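## Task

Take the pencil sharpener out of the green box and set it in the tray, with no other object left in the tray. Afterwards put the green box's own lid back on it. Everything must stay in place without the robot holding it; at the end the gripper must have released and backed away.

## Robot and tools

Robot: one xArm6-style arm with six revolute joints and a two-finger parallel gripper carrying a wrist camera. There is only one arm, so every command row is for that arm alone. Occasionally an outside force may briefly pull a held part or shove a loose object. Nothing may leave the table; that counts as failure.

Scene frame: origin on the table surface directly under the arm base, +z up, +x forward, +y to the left when facing along +x. The base may sit slightly tilted. Reported positions are in metres, orientation as a quaternion w,x,y,z, velocities in m/s and rad/s. The reported hand position can be off, more so when the arm is stretched far out.

Gripper geometry: fingers point along the gripper's own +z and close along its y axis. end_effector_position is the pinch point between the pads when closed, roughly 2 cm short of the fingertips; while closing, the tips advance about 10 mm further along +z.

Tool execute_actions, argument actions: a list holding zero or one item. Empty list: no command, just returns the current state. A move item: {"rows": [...], "steps": n}, where n is 1 to 15 control steps of 1/30 s each (default 15). Each row is applied for one step; if there are fewer rows than steps the last row is repeated. A wait item: {"steps": n} with no rows, n up to 300; it returns once n steps have elapsed since the previous result, and your reply time counts toward those steps. Optional argument pictures (true/false) decides whether camera images come back; by default they do.

Each row is exactly 7 numbers. The first six are absolute joint target angles in radians, in this order and with these stated ranges: waist -6.283 to 6.283, shoulder -2.059 to 2.094, elbow -3.927 to 0.192, forearm roll -6.283 to 6.283, wrist pitch -1.693 to 3.142, wrist roll -6.283 to 6.283. They use the same convention as the Joint positions line, so they are targets, not increments. The seventh number is the gripper opening command from -1 (closed) to +1 (fully open, pad gap 0.084 m). A call is rejected, with nothing sent, if any target exceeds a range end by more than 0.010 rad and also lies beyond that joint's last reported angle. True ends may differ from the stated ones by up to 0.010 rad; a target past the true end gets clipped there, and a "joint sent to its limit" line may follow (possibly about an earlier action). Absence of that line does not prove there is room left.

Motion limits: joint targets move at most 3.14 rad/s, accelerate over 0.16 s, and all joints are timed to arrive together. Per step the target sent stays within 0.623 rad of the measured angle, and if targets would move the hand more than 70 mm from its measured spot, all are pulled back proportionally. Distant goals therefore take several calls. Between calls the arm keeps heading to the last row sent until it has nearly stopped or a step is HELD; after that only a new action makes it continue or push harder.

Result lines: state line with hand pose and velocities; Joint positions and Joint velocities (six joints, then pad gap in m and m/s); grip_measured (finger opening on the same -1..1 scale you command); joint torques (total drive output with per-unit offset, scale and noise, nonzero even in free air); "joint command not followed" when the clearance check altered or blocked targets (mounting blocks or posts count as part of the arm); HELD marking steps where your row was partly or wholly not sent; MOTOR HOT from 65 °C; OVER-TEMPERATURE FAULT when 80 °C engages the brakes until cooled.

Grasping: to keep hold, command an opening clearly smaller than grip_measured; a larger gap means a firmer squeeze, up to about 24 N per pad for objects up to about 6 cm wide. Closing fast can press harder and even bounce the fingers open. Commanding -1 gives full force on parts at least about 0.5 mm thick. Resending the read grip_measured still squeezes lightly; wider parts may slide out.

Avoid: torque faults (contact torque hitting a load limit stops the arm, backs that joint off, pauses 10 s and cancels the rest of the call). Load limits in N m: waist 46, shoulder 46, elbow 27.6, forearm roll 27.6, wrist pitch 18.4, wrist roll 18.4, including held weight. Holding loads warms motors, even while you think, and heat partly carries into the next task. Also avoid drops, slips, slams, hard collisions, heavy pushing, and knocking items off the table. Smooth, efficient, quick motion is preferred; reply time also elapses in simulation.

Tool zoom_image: camera is cam_high, cam_low or cam_wrist; region is [x0, y0, x1, y1] in pixels of that camera's latest image, origin top-left, no larger than 504 by 504. Each camera image is 896x504. Wrist camera optical frame: +z forward, +x image right, +y image down.

Tool read_manual: optional section ("licences"); returns licence texts only, no motion.

Tool finished_scene: argument scene (1 or 2) ends that task irreversibly, reports success, and presents the next task. Before calling it, release the object, lift clear, and confirm the item sits in the tray alone and the lid is seated. Replying without any tool call ends everything. If resuming from a summary, first send an empty actions list to learn the current task.

Each tool is called after "Request:" in YAML: its name, and indented under it one key for each argument.

## Session

Request:
execute_actions:
  actions: []

Scene clock: 0.00 s of 8400.00 s.
end_effector_position=(+0.3090, -0.0048, +0.3509) grip_measured=+1.00 end_effector_quat_wxyz=(-0.024, +0.855, -0.461, +0.238) end_effector_velocity=(-0.000, -0.000, +0.000) end_effector_angular_velocity=(-0.001, -0.001, +0.000)
Joint positions: [-0.789 -0.912 -0.381  0.599  1.106  0.11   0.084]
Joint velocities: [-0.001 -0.001 -0.    -0.    -0.    -0.001  0.   ]
Joint torques (N m, as the arm reports them, + toward a larger angle): no reading
Motor temperatures (°C, as the motors report them): [25 28 31 30 31 34]

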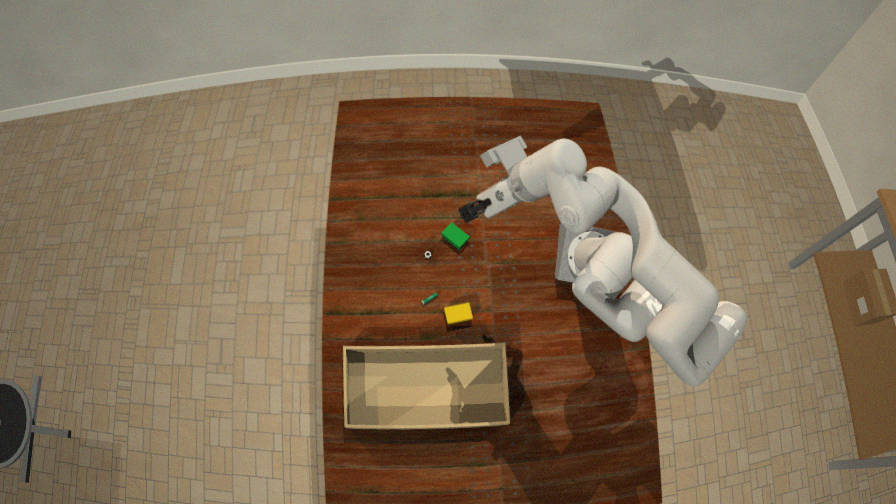

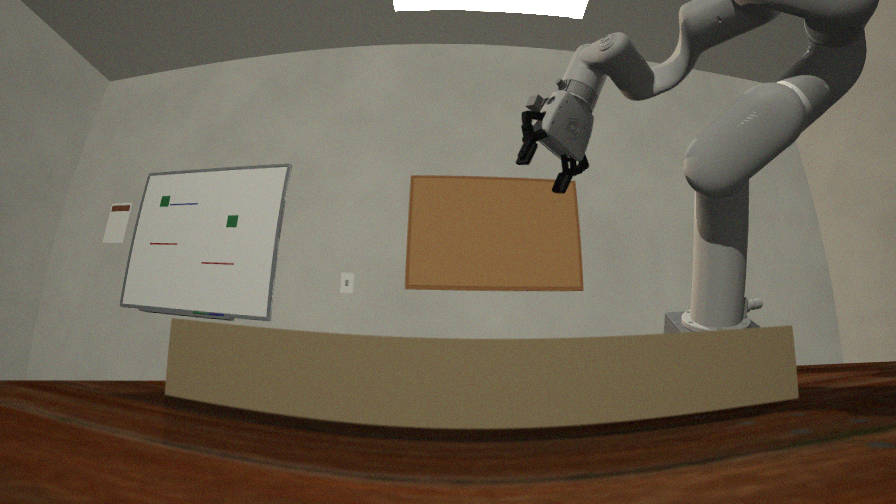

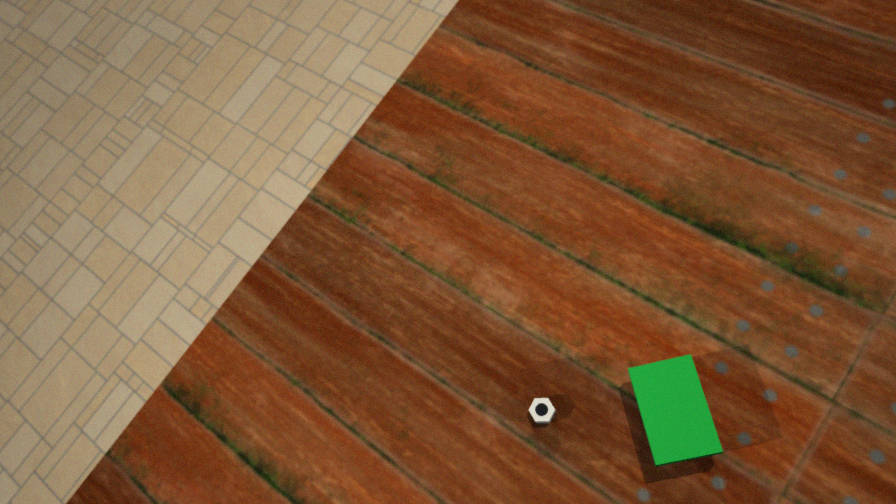

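Request:
execute_actions:
  actions:
    - {"rows":[[-0.625,0.0,-0.641,0.544,0.894,-0.23,1]],"steps":15}
  pictures: false

Request:
execute_actions:
  actions:
    - {"steps":45}

Scene clock: 58.10 s of 8400.00 s.
end_effector_position=(+0.3470, -0.0783, +0.2364) grip_measured=+1.00 end_effector_quat_wxyz=(+0.003, +0.919, -0.388, +0.065) end_effector_velocity=(-0.030, -0.140, -0.383) end_effector_angular_velocity=(+0.367, +0.846, +0.190)
Joint positions: [-0.655 -0.211 -0.592  0.554  0.933 -0.167  0.084]
Joint velocities: [ 0.215  1.51  -0.342 -0.071 -0.279 -0.449  0.   ]
Joint torques (N m, as the arm reports them, + toward a larger angle): [ -3.7   -7.79 -20.74  -1.54  -1.6   -0.7 ]
Motor temperatures (°C, as the motors report them): [25 28 41 30 32 34]
Steps of this call (steps 1 to 90: nothing new was sent; then 54.60 s passed at rest; steps 91 to 105: all 15 steps of this action). Readings (joint positions):
91: [-0.789 -0.911 -0.381 0.599 1.106 0.110]
92: [-0.787 -0.905 -0.384 0.599 1.104 0.106]
94: [-0.772 -0.850 -0.409 0.593 1.083 0.073]
98: [-0.711 -0.591 -0.507 0.573 1.006 -0.050]
105: the state above

Scene clock: 59.60 s of 8400.00 s.
end_effector_position=(+0.3390, -0.0962, +0.1806) grip_measured=+1.00 end_effector_quat_wxyz=(+0.001, +0.927, -0.375, +0.001) end_effector_velocity=(+0.000, +0.000, +0.000) end_effector_angular_velocity=(-0.000, -0.000, -0.000)
Joint positions: [-0.625 -0.    -0.641  0.544  0.894 -0.23   0.084]
Joint velocities: [ 0.    -0.    -0.    -0.     0.     0.001 -0.   ]
Joint torques (N m, as the arm reports them, + toward a larger angle): [ -4.73  -9.84 -20.    -1.77  -1.37  -0.73]
Motor temperatures (°C, as the motors report them): [25 28 41 30 32 34]
Steps of this call (steps 1 to 30: the robot went on to your last target; steps 31 to 45: nothing new was sent). Readings (joint positions):
1: [-0.648 -0.161 -0.604 0.552 0.924 -0.182]
2: [-0.642 -0.114 -0.614 0.550 0.916 -0.195]
4: [-0.631 -0.043 -0.628 0.546 0.903 -0.216]
8: [-0.626 -0.007 -0.639 0.544 0.896 -0.228]
45: the state above
The arm was judged still, so your last target was given up. Only a new action makes it travel on or press farther. Fingers that are still opening or closing keep moving.

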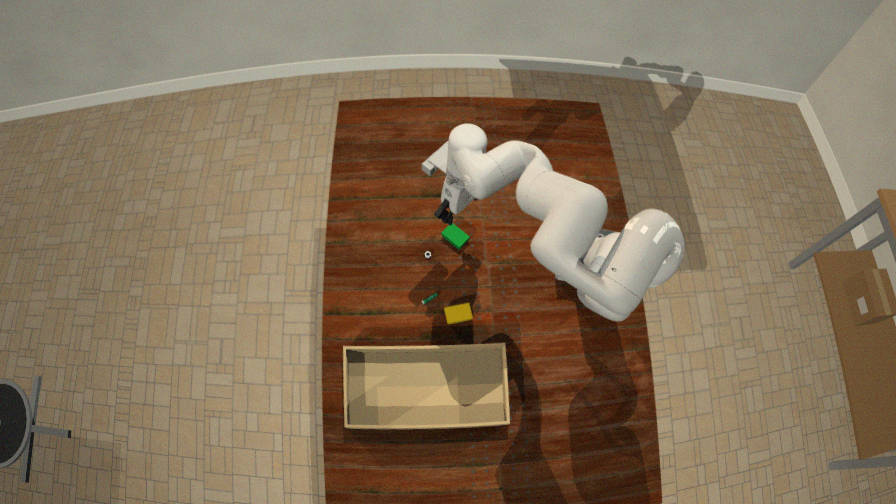

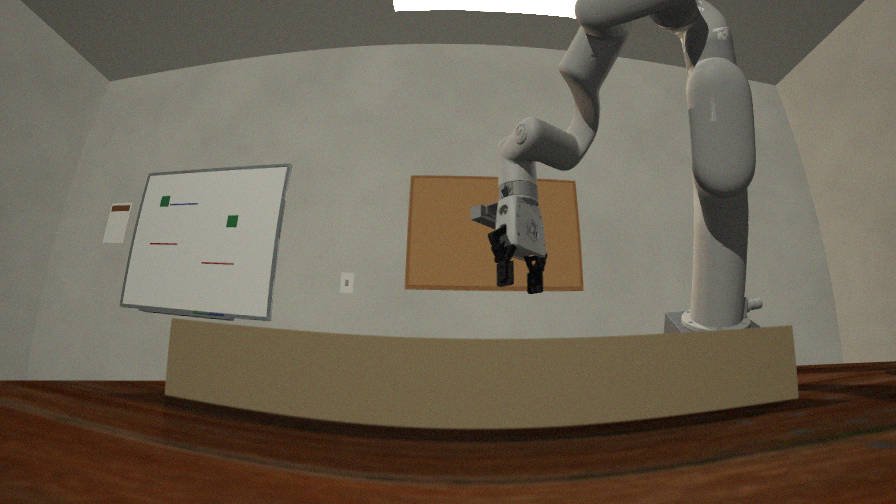

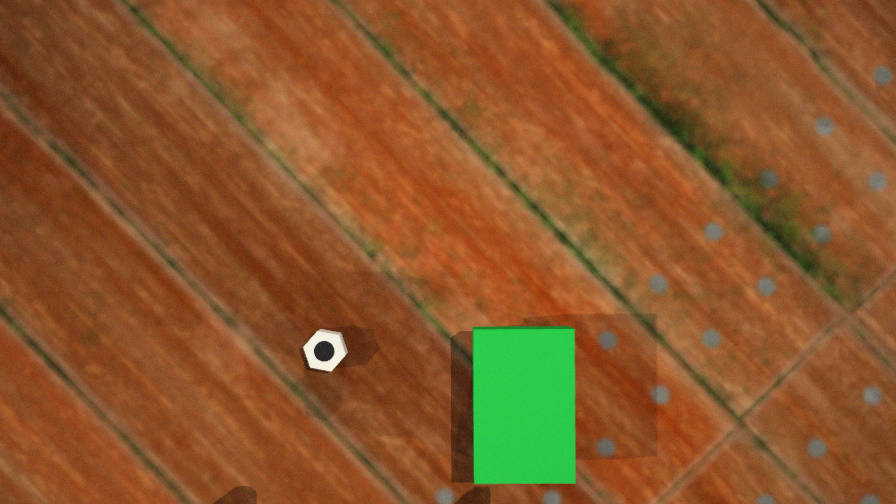

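Request:
zoom_image:
  camera: "cam_high"
  region: [410,200,510,340]

Region (410, 200, 510, 340) of cam_high's 896x504 image, scaled by 3.600, with more detail than that image has; it fills the left 360 columns of this view, and the rest is white.

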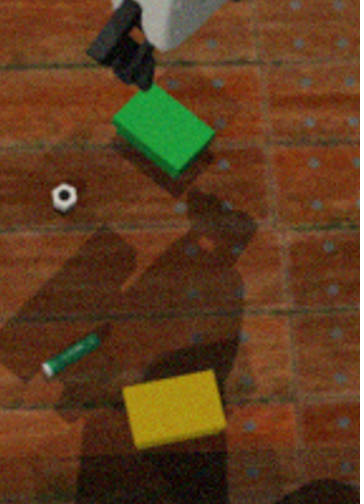

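Request:
execute_actions:
  actions:
    - {"rows":[[-0.53,0.16,-0.645,0.69,0.725,-0.32,1]],"steps":15}
  pictures: false

Request:
execute_actions:
  actions:
    - {"steps":10}

Scene clock: 74.13 s of 8400.00 s.
end_effector_position=(+0.3546, -0.1016, +0.1249) grip_measured=+1.00 end_effector_quat_wxyz=(-0.001, +0.929, -0.370, +0.011) end_effector_velocity=(-0.003, +0.001, -0.004) end_effector_angular_velocity=(+0.003, +0.005, -0.003)
Joint positions: [-0.531  0.158 -0.646  0.689  0.726 -0.32   0.084]
Joint velocities: [ 0.004  0.007  0.006  0.007 -0.006 -0.004 -0.   ]
Joint torques (N m, as the arm reports them, + toward a larger angle): [ -5.29 -11.87 -17.59  -1.66  -1.41  -0.69]
Motor temperatures (°C, as the motors report them): [25 28 40 30 32 34]
Steps of this call (steps 1 to 90: nothing new was sent; then 11.03 s passed at rest; steps 91 to 105: all 15 steps of this action). Readings (joint positions):
91: [-0.625 0.000 -0.641 0.545 0.893 -0.230]
92: [-0.621 0.006 -0.642 0.551 0.885 -0.235]
94: [-0.592 0.053 -0.647 0.598 0.830 -0.263]
98: [-0.537 0.151 -0.640 0.677 0.743 -0.311]
105: the state above

Scene clock: 74.47 s of 8400.00 s.
end_effector_position=(+0.3541, -0.1015, +0.1241) grip_measured=+1.00 end_effector_quat_wxyz=(-0.001, +0.929, -0.370, +0.010) end_effector_velocity=(-0.000, -0.000, -0.000) end_effector_angular_velocity=(-0.000, +0.002, +0.001)
Joint positions: [-0.53   0.16  -0.645  0.69   0.725 -0.32   0.084]
Joint velocities: [-0.     0.001 -0.    -0.002  0.    -0.     0.   ]
Joint torques (N m, as the arm reports them, + toward a larger angle): [ -5.22 -11.66 -17.61  -1.62  -1.48  -0.7 ]
Motor temperatures (°C, as the motors report them): [25 28 40 30 32 34]
Steps of this call (steps 1 to 10: the robot went on to your last target). Readings (joint positions):
1: [-0.531 0.159 -0.646 0.689 0.725 -0.320]
2: [-0.531 0.159 -0.645 0.690 0.725 -0.320]
4: [-0.530 0.159 -0.645 0.690 0.725 -0.320]
8: [-0.530 0.160 -0.645 0.690 0.725 -0.320]
10: the state above

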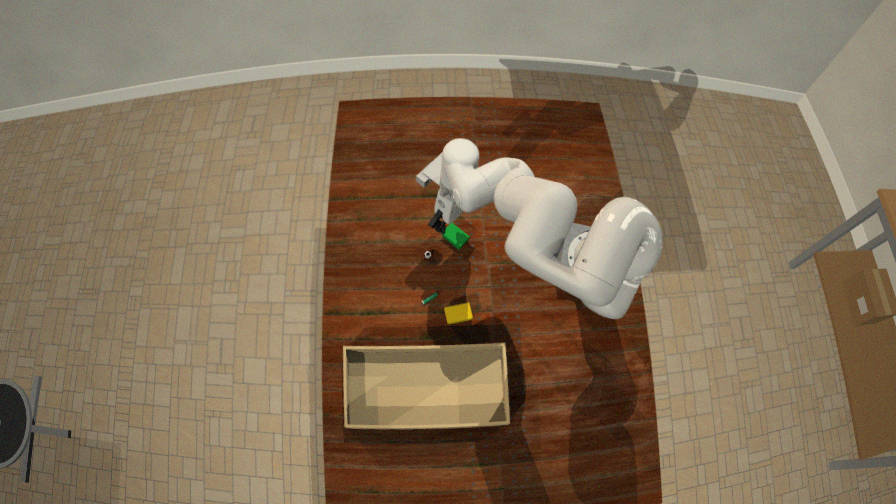

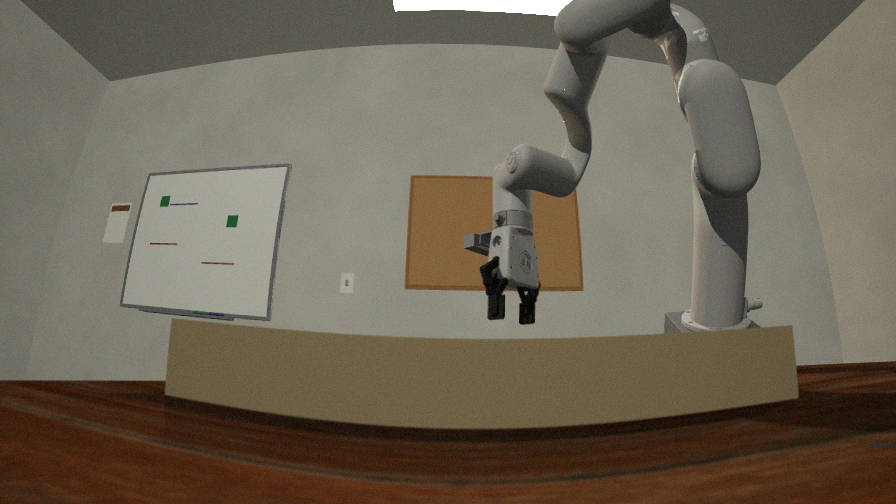

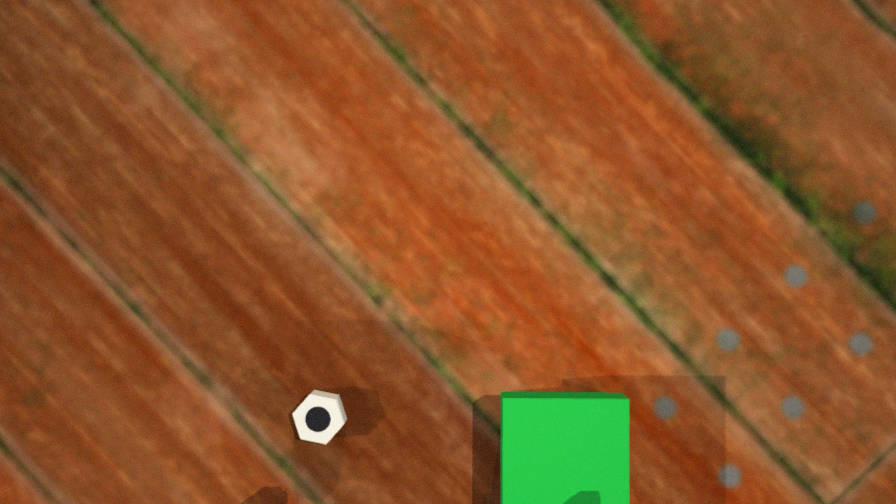

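Request:
execute_actions:
  actions:
    - {"rows":[[-0.497,0.2,-0.616,0.74,0.675,-0.347,0.6],[-0.497,0.2,-0.616,0.74,0.675,-0.347,0.6],[-0.497,0.2,-0.616,0.74,0.675,-0.347,0.6],[-0.497,0.2,-0.616,0.74,0.675,-0.347,0.6],[-0.497,0.2,-0.616,0.74,0.675,-0.347,0.6],[-0.497,0.2,-0.616,0.74,0.675,-0.347,0.6],[-0.48,0.23,-0.62,0.773,0.654,-0.369,0.6],[-0.464,0.26,-0.625,0.808,0.633,-0.392,0.6],[-0.447,0.29,-0.63,0.845,0.612,-0.416,0.6],[-0.43,0.32,-0.636,0.883,0.592,-0.441,0.6],[-0.42,0.335,-0.64,0.903,0.582,-0.454,0.6],[-0.41,0.35,-0.643,0.923,0.572,-0.468,0.6]],"steps":15}
  pictures: false

Request:
execute_actions:
  actions:
    - {"rows":[[-0.392,0.38,-0.651,0.9645,0.552,-0.495,0.6]],"steps":15}

Scene clock: 89.30 s of 8400.00 s.
end_effector_position=(+0.3426, -0.0968, +0.0552) grip_measured=+0.59 end_effector_quat_wxyz=(-0.002, +0.926, -0.377, -0.001) end_effector_velocity=(-0.026, +0.008, -0.118) end_effector_angular_velocity=(+0.011, +0.058, -0.014)
Joint positions: [-0.421  0.333 -0.637  0.897  0.587 -0.45   0.069]
Joint velocities: [ 0.194  0.325 -0.035  0.38  -0.197 -0.253 -0.   ]
Joint torques (N m, as the arm reports them, + toward a larger angle): [ -8.2  -18.95 -16.37  -3.21  -1.57  -0.61]
Motor temperatures (°C, as the motors report them): [25 29 38 30 32 34]
Steps of this call (steps 1 to 15: the robot went on to your last target; steps 16 to 90: nothing new was sent; then 11.33 s passed at rest; steps 91 to 105: all 15 steps of this action). Readings (joint positions):
91: [-0.530 0.160 -0.645 0.691 0.724 -0.320]
92: [-0.526 0.164 -0.642 0.698 0.716 -0.324]
94: [-0.510 0.183 -0.629 0.721 0.694 -0.337]
98: [-0.495 0.205 -0.617 0.744 0.673 -0.350]
105: the state above

Scene clock: 89.80 s of 8400.00 s.
end_effector_position=(+0.3442, -0.0978, +0.0405) grip_measured=+0.59 end_effector_quat_wxyz=(-0.000, +0.926, -0.377, +0.003) end_effector_velocity=(-0.001, +0.001, -0.002) end_effector_angular_velocity=(+0.002, +0.004, -0.000)
Joint positions: [-0.392  0.379 -0.651  0.964  0.552 -0.495  0.069]
Joint velocities: [ 0.002  0.004  0.     0.001  0.    -0.001 -0.   ]
Joint torques (N m, as the arm reports them, + toward a larger angle): [ -5.85 -12.99 -12.99  -1.68  -1.42  -0.76]
Motor temperatures (°C, as the motors report them): [25 29 38 30 32 34]
Steps of this call (steps 1 to 15: all 15 steps of this action). Readings (joint positions):
1: [-0.416 0.341 -0.639 0.908 0.581 -0.458]
2: [-0.411 0.349 -0.642 0.921 0.574 -0.466]
4: [-0.400 0.366 -0.648 0.945 0.561 -0.482]
8: [-0.393 0.378 -0.650 0.961 0.553 -0.493]
15: the state above

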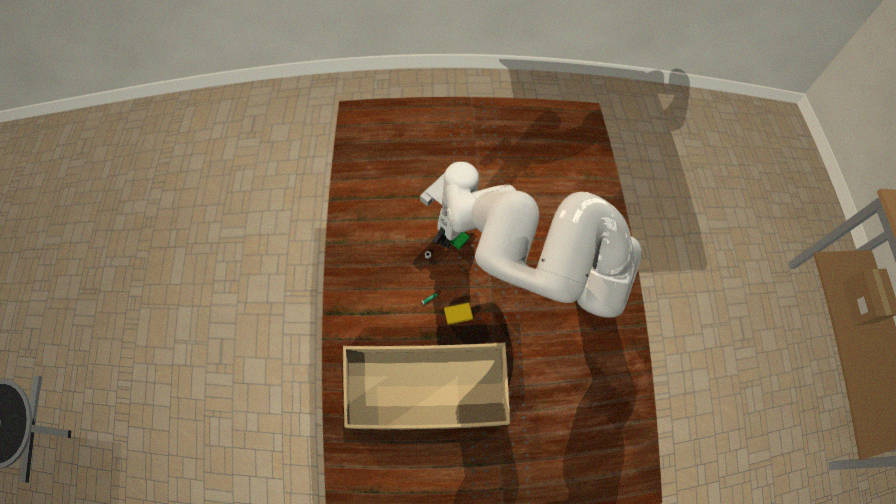

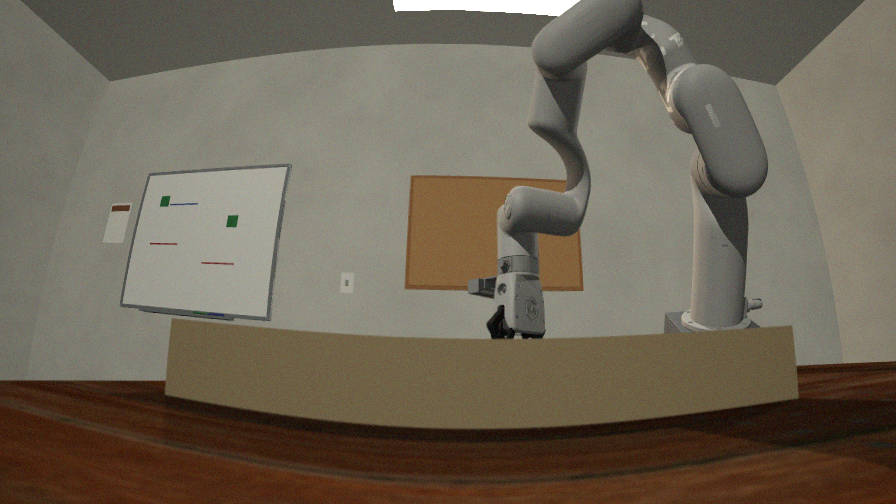

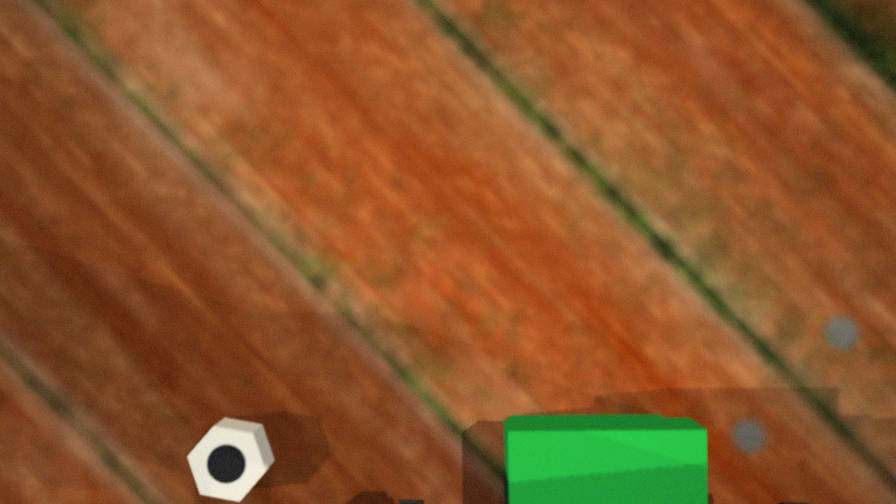

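Request:
execute_actions:
  actions:
    - {"rows":[[-0.388,0.386,-0.653,0.973,0.548,-0.5,0.4],[-0.388,0.386,-0.653,0.973,0.548,-0.5,0.3],[-0.388,0.386,-0.653,0.973,0.548,-0.5,0.2],[-0.388,0.386,-0.653,0.973,0.548,-0.5,0.1],[-0.388,0.386,-0.653,0.973,0.548,-0.5,0.0],[-0.388,0.386,-0.653,0.973,0.548,-0.5,-0.1],[-0.388,0.386,-0.653,0.973,0.548,-0.5,-0.2],[-0.388,0.386,-0.653,0.973,0.548,-0.5,-0.35]],"steps":15}
  pictures: false

Request:
execute_actions:
  actions:
    - {"rows":[[-0.392,0.38,-0.651,0.9645,0.552,-0.495,-0.35],[-0.4,0.365,-0.647,0.943,0.562,-0.481,-0.35],[-0.41,0.35,-0.643,0.923,0.572,-0.468,-0.35],[-0.42,0.335,-0.64,0.903,0.582,-0.454,-0.35],[-0.43,0.32,-0.636,0.883,0.592,-0.441,-0.35],[-0.438,0.305,-0.633,0.864,0.602,-0.428,-0.35],[-0.447,0.29,-0.63,0.845,0.612,-0.416,-0.35],[-0.464,0.26,-0.625,0.808,0.633,-0.392,-0.35],[-0.48,0.23,-0.62,0.773,0.654,-0.369,-0.35],[-0.497,0.2,-0.616,0.74,0.675,-0.347,-0.35]],"steps":15}

Scene clock: 96.73 s of 8400.00 s.
end_effector_position=(+0.3442, -0.0977, +0.0384) grip_measured=-0.08 end_effector_quat_wxyz=(+0.000, +0.926, -0.377, +0.003) end_effector_velocity=(-0.000, -0.000, -0.000) end_effector_angular_velocity=(+0.000, +0.000, +0.001)
Joint positions: [-0.388  0.386 -0.653  0.973  0.548 -0.5    0.041]
Joint velocities: [ 0.     0.001 -0.     0.    -0.    -0.001  0.   ]
Joint torques (N m, as the arm reports them, + toward a larger angle): [ -5.61 -12.53 -12.83  -1.61  -1.36  -0.72]
Motor temperatures (°C, as the motors report them): [25 29 37 30 32 34]
Steps of this call (steps 1 to 15: the robot went on to your last target; steps 16 to 90: nothing new was sent; then 3.43 s passed at rest; steps 91 to 105: all 15 steps of this action). Readings (joint positions):
91: [-0.392 0.380 -0.651 0.965 0.552 -0.495]
92: [-0.391 0.381 -0.652 0.967 0.551 -0.496]
94: [-0.389 0.384 -0.652 0.970 0.549 -0.498]
98: [-0.388 0.386 -0.653 0.973 0.548 -0.500]
105: the state above

Scene clock: 97.23 s of 8400.00 s.
end_effector_position=(+0.3453, -0.0985, +0.0987) grip_measured=-0.08 end_effector_quat_wxyz=(+0.000, +0.927, -0.375, +0.004) end_effector_velocity=(-0.013, +0.003, +0.043) end_effector_angular_velocity=(+0.000, +0.029, -0.007)
Joint positions: [-0.492  0.207 -0.62   0.752  0.667 -0.355  0.041]
Joint velocities: [-0.08  -0.14   0.032 -0.18   0.113  0.122 -0.   ]
Joint torques (N m, as the arm reports them, + toward a larger angle): [ -4.58  -7.95 -13.61  -1.05  -1.14  -0.77]
Motor temperatures (°C, as the motors report them): [25 29 37 30 32 34]
Steps of this call (steps 1 to 15: all 15 steps of this action). Readings (joint positions):
1: [-0.388 0.386 -0.653 0.973 0.548 -0.500]
2: [-0.389 0.384 -0.652 0.970 0.549 -0.498]
4: [-0.396 0.373 -0.648 0.953 0.558 -0.487]
8: [-0.427 0.324 -0.637 0.888 0.590 -0.444]
15: the state above

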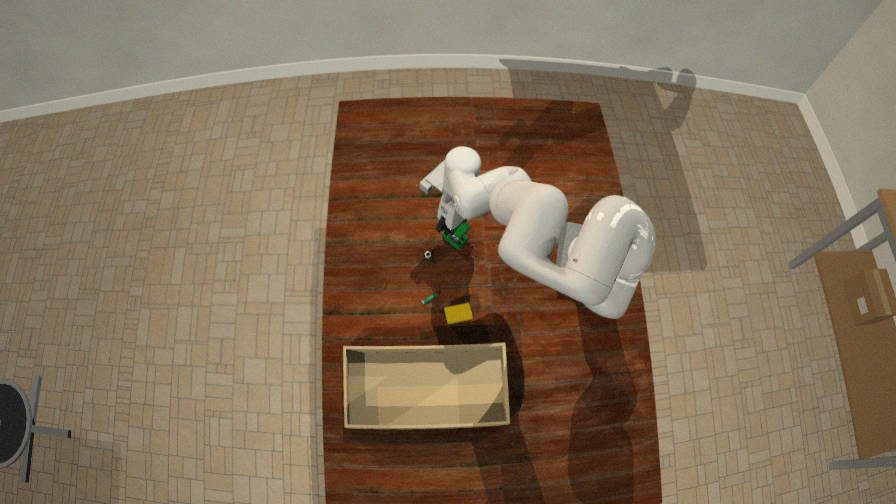

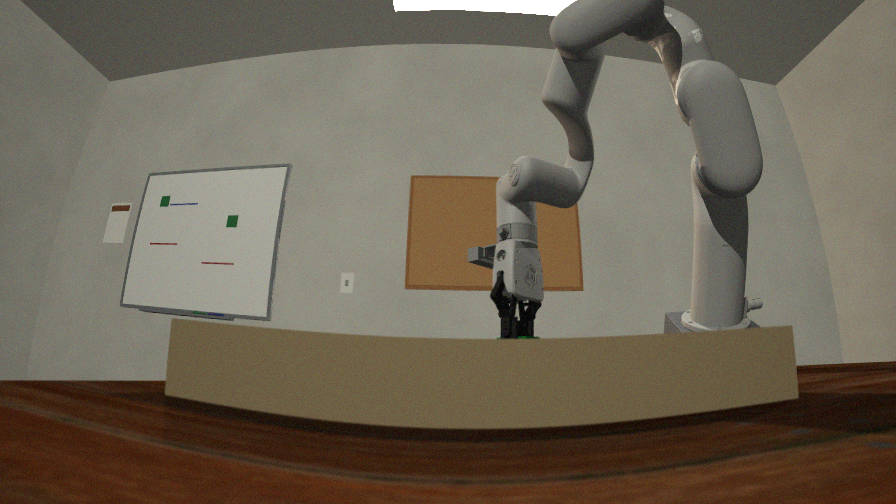

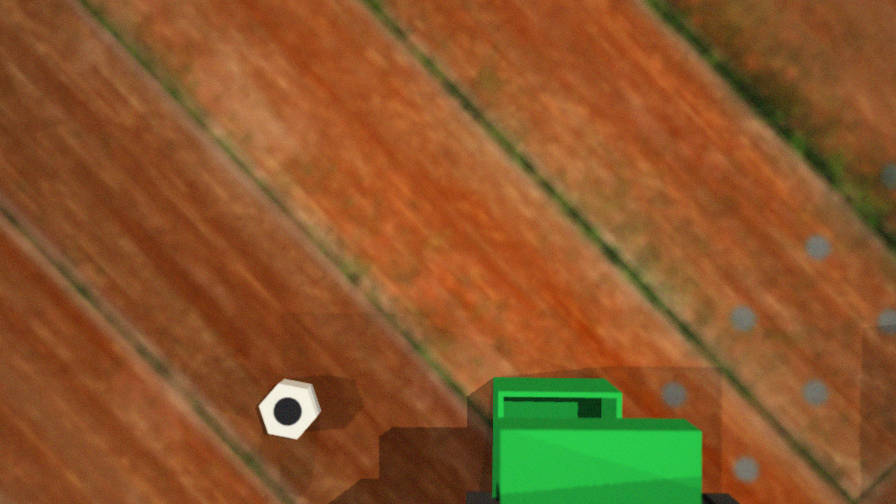

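Request:
execute_actions:
  actions:
    - {"rows":[[-0.46,0.135,-0.535,0.77,0.66,-0.35,-0.35],[-0.46,0.135,-0.535,0.77,0.66,-0.35,-0.35],[-0.42,0.07,-0.45,0.81,0.64,-0.355,-0.35],[-0.42,0.07,-0.45,0.81,0.64,-0.355,-0.35],[-0.38,0.005,-0.37,0.85,0.615,-0.36,-0.35],[-0.38,0.005,-0.37,0.85,0.615,-0.36,-0.35],[-0.344,-0.059,-0.288,0.895,0.588,-0.366,-0.35]],"steps":15}

Request:
execute_actions:
  actions:
    - {"rows":[[-0.33,-0.037,-0.293,0.925,0.576,-0.387,-0.35],[-0.318,-0.015,-0.299,0.955,0.564,-0.408,-0.35],[-0.305,0.008,-0.305,0.986,0.553,-0.43,-0.35],[-0.292,0.03,-0.311,1.018,0.542,-0.452,-0.35],[-0.279,0.052,-0.317,1.05,0.531,-0.475,-0.35],[-0.266,0.074,-0.324,1.083,0.52,-0.498,-0.35],[-0.252,0.096,-0.331,1.117,0.51,-0.522,-0.35],[-0.239,0.119,-0.339,1.152,0.5,-0.546,-0.35],[-0.225,0.141,-0.347,1.187,0.49,-0.571,-0.35],[-0.211,0.163,-0.355,1.223,0.481,-0.597,-0.35]],"steps":15}
  pictures: false

Request:
execute_actions:
  actions:
    - {"steps":10}

Scene clock: 119.73 s of 8400.00 s.
end_effector_position=(+0.2730, -0.0285, +0.0803) grip_measured=-0.08 end_effector_quat_wxyz=(+0.000, +0.927, -0.374, +0.000) end_effector_velocity=(-0.001, +0.004, +0.003) end_effector_angular_velocity=(-0.021, -0.030, +0.000)
Joint positions: [-0.346 -0.055 -0.293  0.892  0.59  -0.366  0.041]
Joint velocities: [ 0.025 -0.048  0.038  0.038 -0.032 -0.004 -0.   ]
Joint torques (N m, as the arm reports them, + toward a larger angle): [ -3.26  -7.49 -14.22  -1.66  -1.34  -0.82]
Motor temperatures (°C, as the motors report them): [25 29 37 30 32 34]
Steps of this call (steps 1 to 30: the robot went on to your last target; steps 31 to 90: nothing new was sent; then 19.00 s passed at rest; steps 91 to 105: all 15 steps of this action). Readings (joint positions):
91: [-0.497 0.200 -0.615 0.740 0.675 -0.347]
92: [-0.494 0.195 -0.609 0.743 0.673 -0.347]
94: [-0.474 0.159 -0.566 0.761 0.664 -0.349]
98: [-0.405 0.045 -0.420 0.827 0.629 -0.357]
105: the state above

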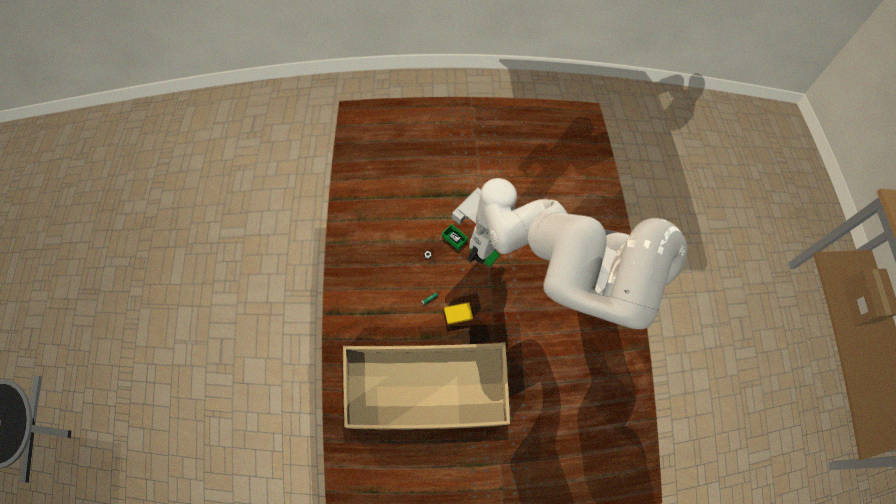

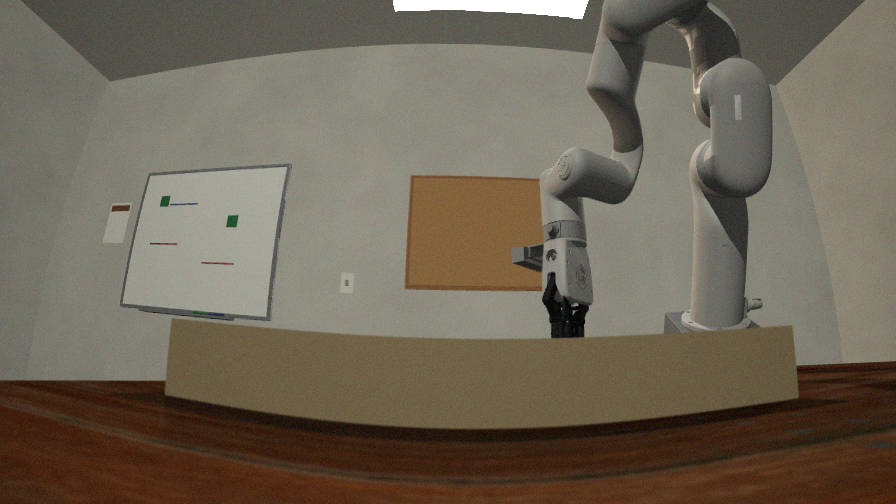

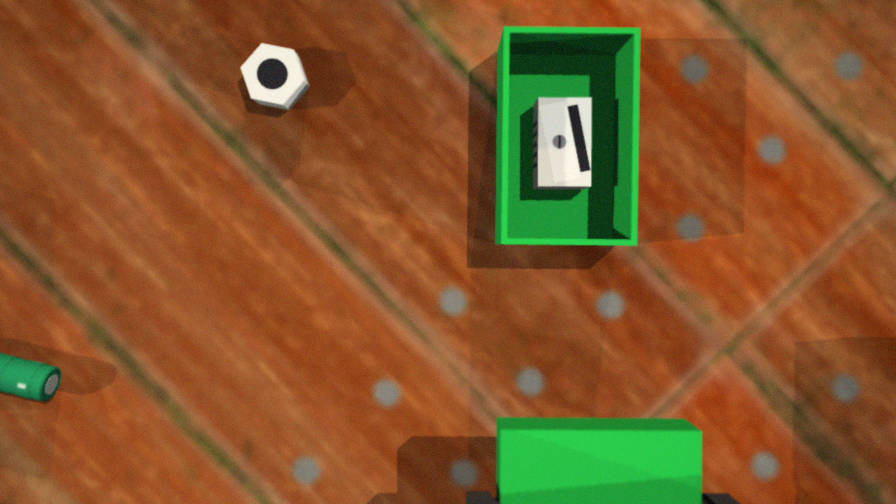

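Scene clock: 120.23 s of 8400.00 s.
end_effector_position=(+0.2715, -0.0269, +0.0314) grip_measured=-0.08 end_effector_quat_wxyz=(-0.000, +0.927, -0.375, -0.001) end_effector_velocity=(+0.001, -0.002, -0.027) end_effector_angular_velocity=(-0.022, -0.010, +0.006)
Joint positions: [-0.216  0.156 -0.351  1.208  0.486 -0.586  0.041]
Joint velocities: [ 0.08   0.122 -0.046  0.214 -0.065 -0.156  0.   ]
Joint torques (N m, as the arm reports them, + toward a larger angle): [ -4.65 -11.61 -10.26  -2.77  -1.29  -0.69]
Motor temperatures (°C, as the motors report them): [25 29 37 30 32 34]
Steps of this call (steps 1 to 15: all 15 steps of this action). Readings (joint positions):
1: [-0.345 -0.056 -0.292 0.894 0.589 -0.366]
2: [-0.343 -0.053 -0.293 0.900 0.585 -0.371]
4: [-0.329 -0.032 -0.297 0.931 0.573 -0.392]
8: [-0.286 0.041 -0.315 1.035 0.537 -0.464]
15: the state above

Scene clock: 120.57 s of 8400.00 s.
end_effector_position=(+0.2724, -0.0272, +0.0301) grip_measured=-0.08 end_effector_quat_wxyz=(+0.000, +0.927, -0.374, +0.000) end_effector_velocity=(-0.001, +0.000, -0.001) end_effector_angular_velocity=(+0.001, +0.003, -0.001)
Joint positions: [-0.211  0.162 -0.355  1.223  0.481 -0.597  0.041]
Joint velocities: [ 0.002  0.004  0.     0.003 -0.001 -0.002 -0.   ]
Joint torques (N m, as the arm reports them, + toward a larger angle): [-3.97 -9.39 -9.54 -1.79 -1.38 -0.68]
Motor temperatures (°C, as the motors report them): [25 29 37 30 32 34]
Steps of this call (steps 1 to 10: the robot went on to your last target). Readings (joint positions):
1: [-0.214 0.159 -0.353 1.214 0.484 -0.590]
2: [-0.213 0.160 -0.354 1.217 0.483 -0.593]
4: [-0.212 0.161 -0.355 1.220 0.482 -0.595]
8: [-0.211 0.162 -0.355 1.222 0.481 -0.597]
10: the state above

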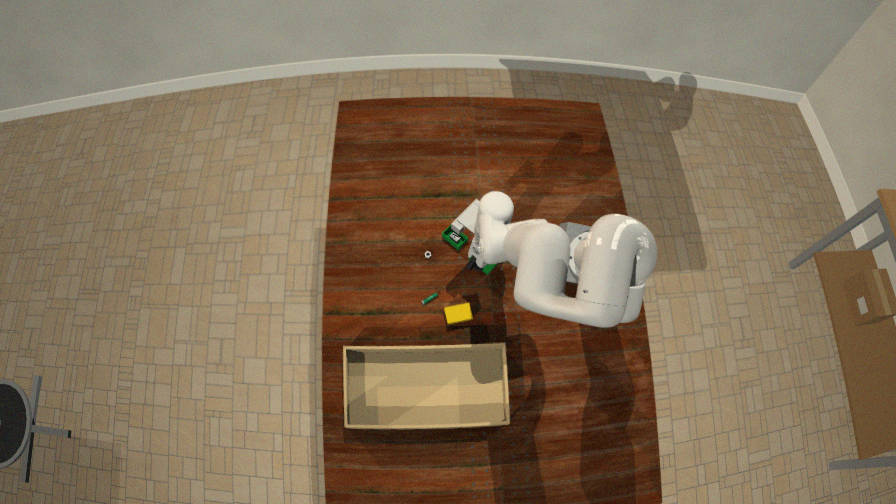

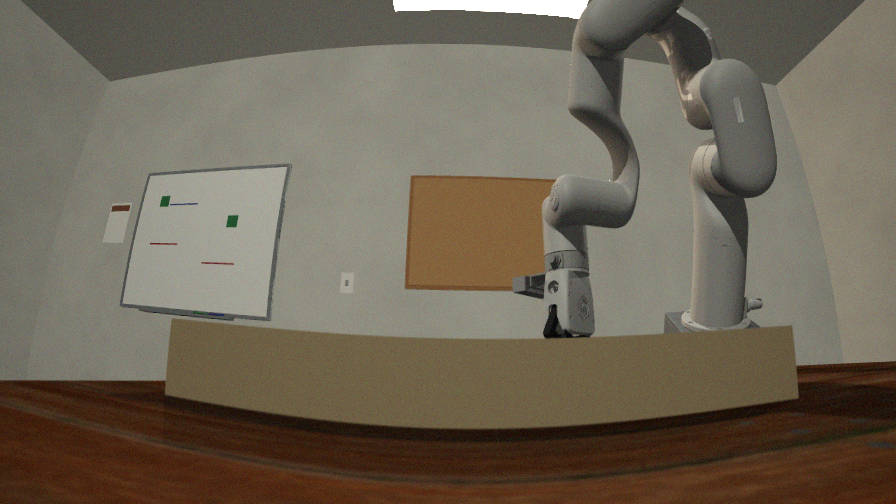

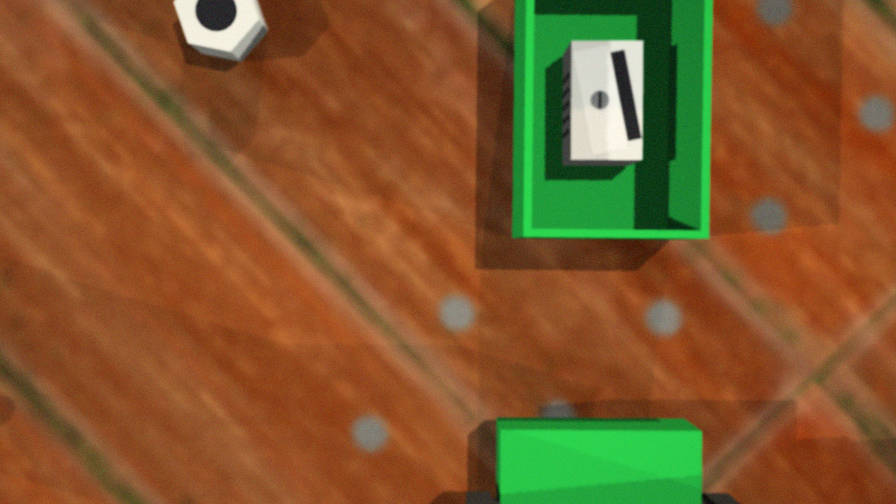

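Request:
execute_actions:
  actions:
    - {"rows":[[-0.204,0.174,-0.359,1.241,0.477,-0.61,-0.35],[-0.197,0.185,-0.364,1.26,0.473,-0.624,-0.35],[-0.19,0.196,-0.368,1.279,0.469,-0.638,-0.35],[-0.185,0.203,-0.371,1.29,0.467,-0.646,-0.35],[-0.185,0.203,-0.371,1.29,0.467,-0.646,-0.35],[-0.185,0.203,-0.371,1.29,0.467,-0.646,-0.35],[-0.185,0.203,-0.371,1.29,0.467,-0.646,-0.35],[-0.185,0.203,-0.371,1.29,0.467,-0.646,-0.35],[-0.185,0.203,-0.371,1.29,0.467,-0.646,-0.35],[-0.185,0.203,-0.371,1.29,0.467,-0.646,0.4]],"steps":15}

Request:
execute_actions:
  actions:
    - {"rows":[[-0.211,0.163,-0.355,1.223,0.481,-0.597,0.4],[-0.239,0.119,-0.339,1.152,0.5,-0.546,0.4],[-0.279,0.052,-0.317,1.05,0.531,-0.475,0.4],[-0.318,-0.015,-0.299,0.955,0.564,-0.408,0.4],[-0.344,-0.059,-0.288,0.895,0.588,-0.366,0.4],[-0.344,-0.059,-0.288,0.895,0.588,-0.366,0.4],[-0.344,-0.059,-0.288,0.895,0.588,-0.366,0.4],[-0.625,0.0,-0.641,0.544,0.894,-0.23,-0.45]],"steps":15}
  pictures: false

Request:
execute_actions:
  actions:
    - {"steps":25}

Request:
zoom_image:
  camera: "cam_low"
  region: [460,200,580,310]

Scene clock: 139.67 s of 8400.00 s.
end_effector_position=(+0.2715, -0.0262, +0.0201) grip_measured=+0.39 end_effector_quat_wxyz=(+0.001, +0.928, -0.374, -0.000) end_effector_velocity=(+0.003, -0.001, +0.001) end_effector_angular_velocity=(-0.004, -0.006, +0.004)
Joint positions: [-0.184  0.204 -0.371  1.29   0.468 -0.646  0.06 ]
Joint velocities: [ 0.    -0.002 -0.004  0.001 -0.003 -0.003  0.007]
Joint torques (N m, as the arm reports them, + toward a larger angle): [-4.39 -9.81 -8.82 -1.77 -1.4  -0.74]
Motor temperatures (°C, as the motors report them): [25 29 34 30 32 34]
Steps of this call (steps 1 to 30: the robot went on to your last target; steps 31 to 90: nothing new was sent; then 15.60 s passed at rest; steps 91 to 105: all 15 steps of this action). Readings (joint positions):
91: [-0.211 0.163 -0.355 1.224 0.481 -0.598]
92: [-0.209 0.165 -0.356 1.228 0.480 -0.601]
94: [-0.202 0.177 -0.361 1.247 0.476 -0.615]
98: [-0.189 0.196 -0.369 1.282 0.467 -0.640]
105: the state above

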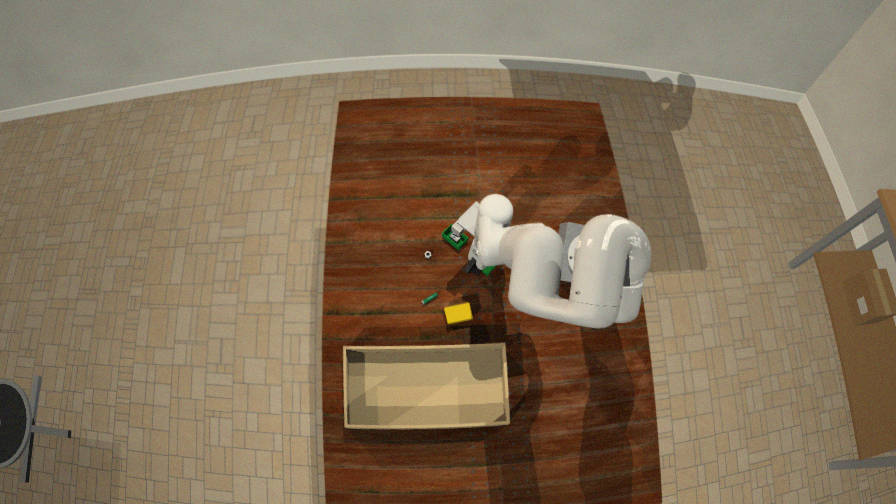

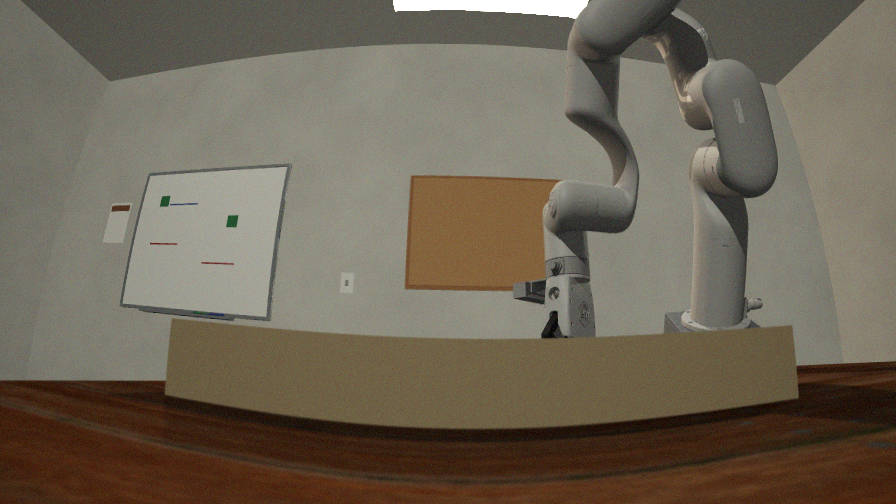

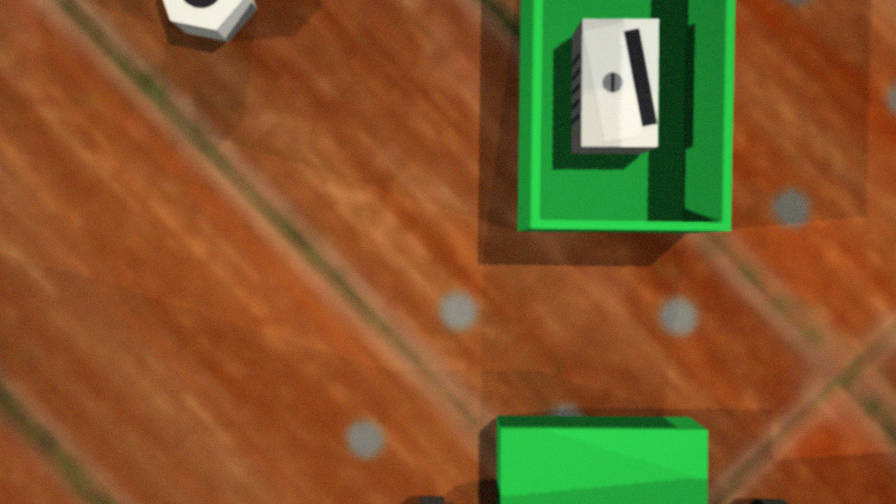

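Scene clock: 140.17 s of 8400.00 s.
end_effector_position=(+0.3235, -0.0575, +0.1262) grip_measured=-0.47 end_effector_quat_wxyz=(-0.017, +0.930, -0.368, +0.005) end_effector_velocity=(+0.187, -0.216, +0.331) end_effector_angular_velocity=(-0.089, +0.009, +0.002)
Joint positions: [-0.492 -0.009 -0.49   0.727  0.752 -0.312  0.024]
Joint velocities: [-0.853  0.052 -0.998 -1.17   0.905  0.526 -0.001]
Joint torques (N m, as the arm reports them, + toward a larger angle): [ -4.63  -8.98 -14.86  -1.53  -1.26  -0.73]
Motor temperatures (°C, as the motors report them): [25 29 34 30 32 34]
Steps of this call (steps 1 to 15: all 15 steps of this action). Readings (joint positions):
1: [-0.185 0.204 -0.371 1.289 0.468 -0.645]
2: [-0.187 0.201 -0.370 1.283 0.469 -0.641]
4: [-0.207 0.170 -0.356 1.230 0.482 -0.602]
8: [-0.297 0.021 -0.313 1.012 0.548 -0.449]
15: the state above

Scene clock: 141.00 s of 8400.00 s.
end_effector_position=(+0.3390, -0.0961, +0.1805) grip_measured=-0.47 end_effector_quat_wxyz=(+0.000, +0.927, -0.375, +0.001) end_effector_velocity=(+0.001, -0.000, +0.001) end_effector_angular_velocity=(-0.002, -0.002, +0.001)
Joint positions: [-0.625  0.    -0.641  0.544  0.894 -0.23   0.024]
Joint velocities: [-0.001 -0.002 -0.001 -0.001 -0.001 -0.001  0.   ]
Joint torques (N m, as the arm reports them, + toward a larger angle): [ -4.64  -9.87 -19.91  -1.61  -1.34  -0.67]
Motor temperatures (°C, as the motors report them): [25 29 35 30 32 34]
Steps of this call (steps 1 to 25: the robot went on to your last target). Readings (joint positions):
1: [-0.521 -0.007 -0.523 0.688 0.782 -0.295]
2: [-0.549 -0.005 -0.554 0.650 0.812 -0.278]
4: [-0.594 -0.002 -0.607 0.589 0.858 -0.250]
8: [-0.621 -0.000 -0.636 0.551 0.889 -0.233]
25: the state above

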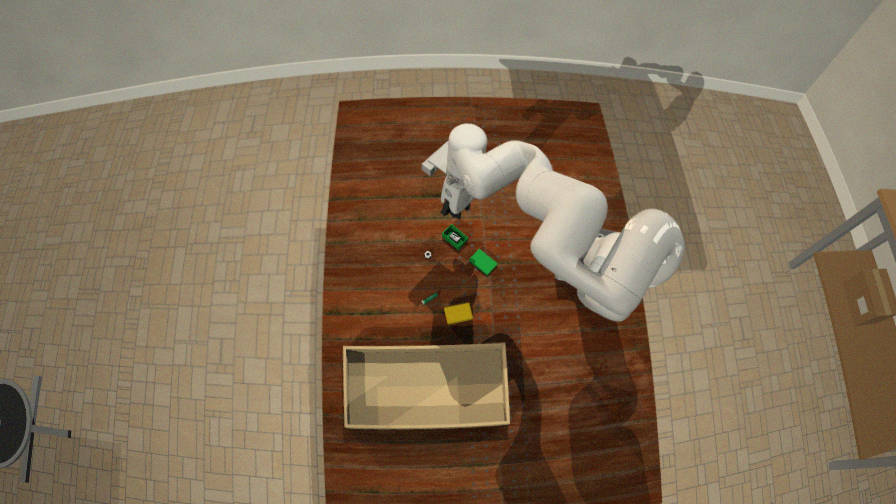

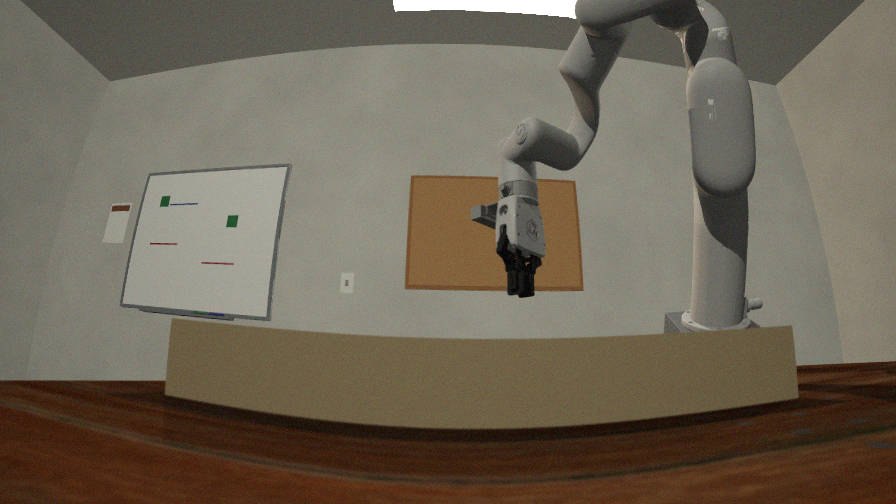

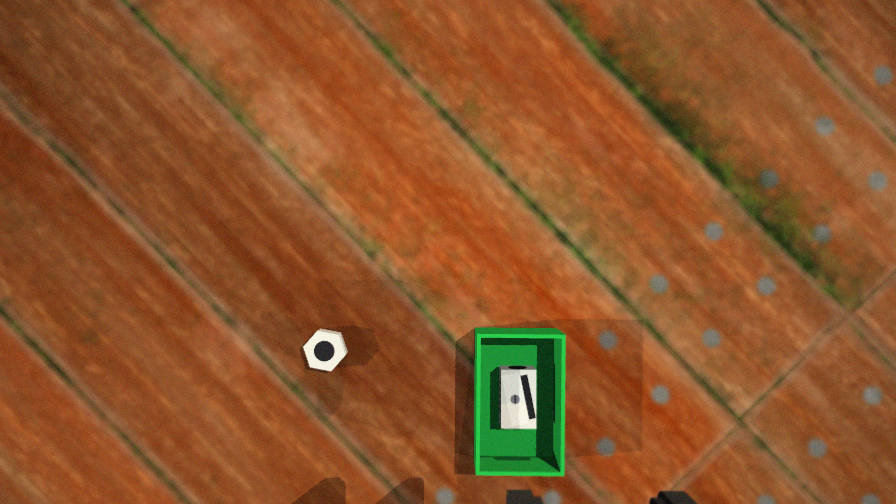

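Region (460, 200, 580, 310) of cam_low's 896x504 image, scaled by 4.200, with more detail than that image has; it fills the top 462 rows of this view, and the rest is white.

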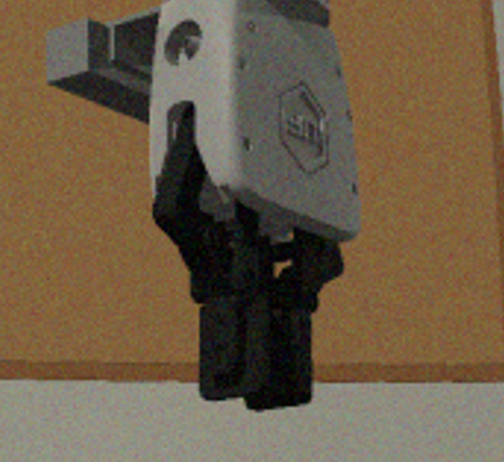

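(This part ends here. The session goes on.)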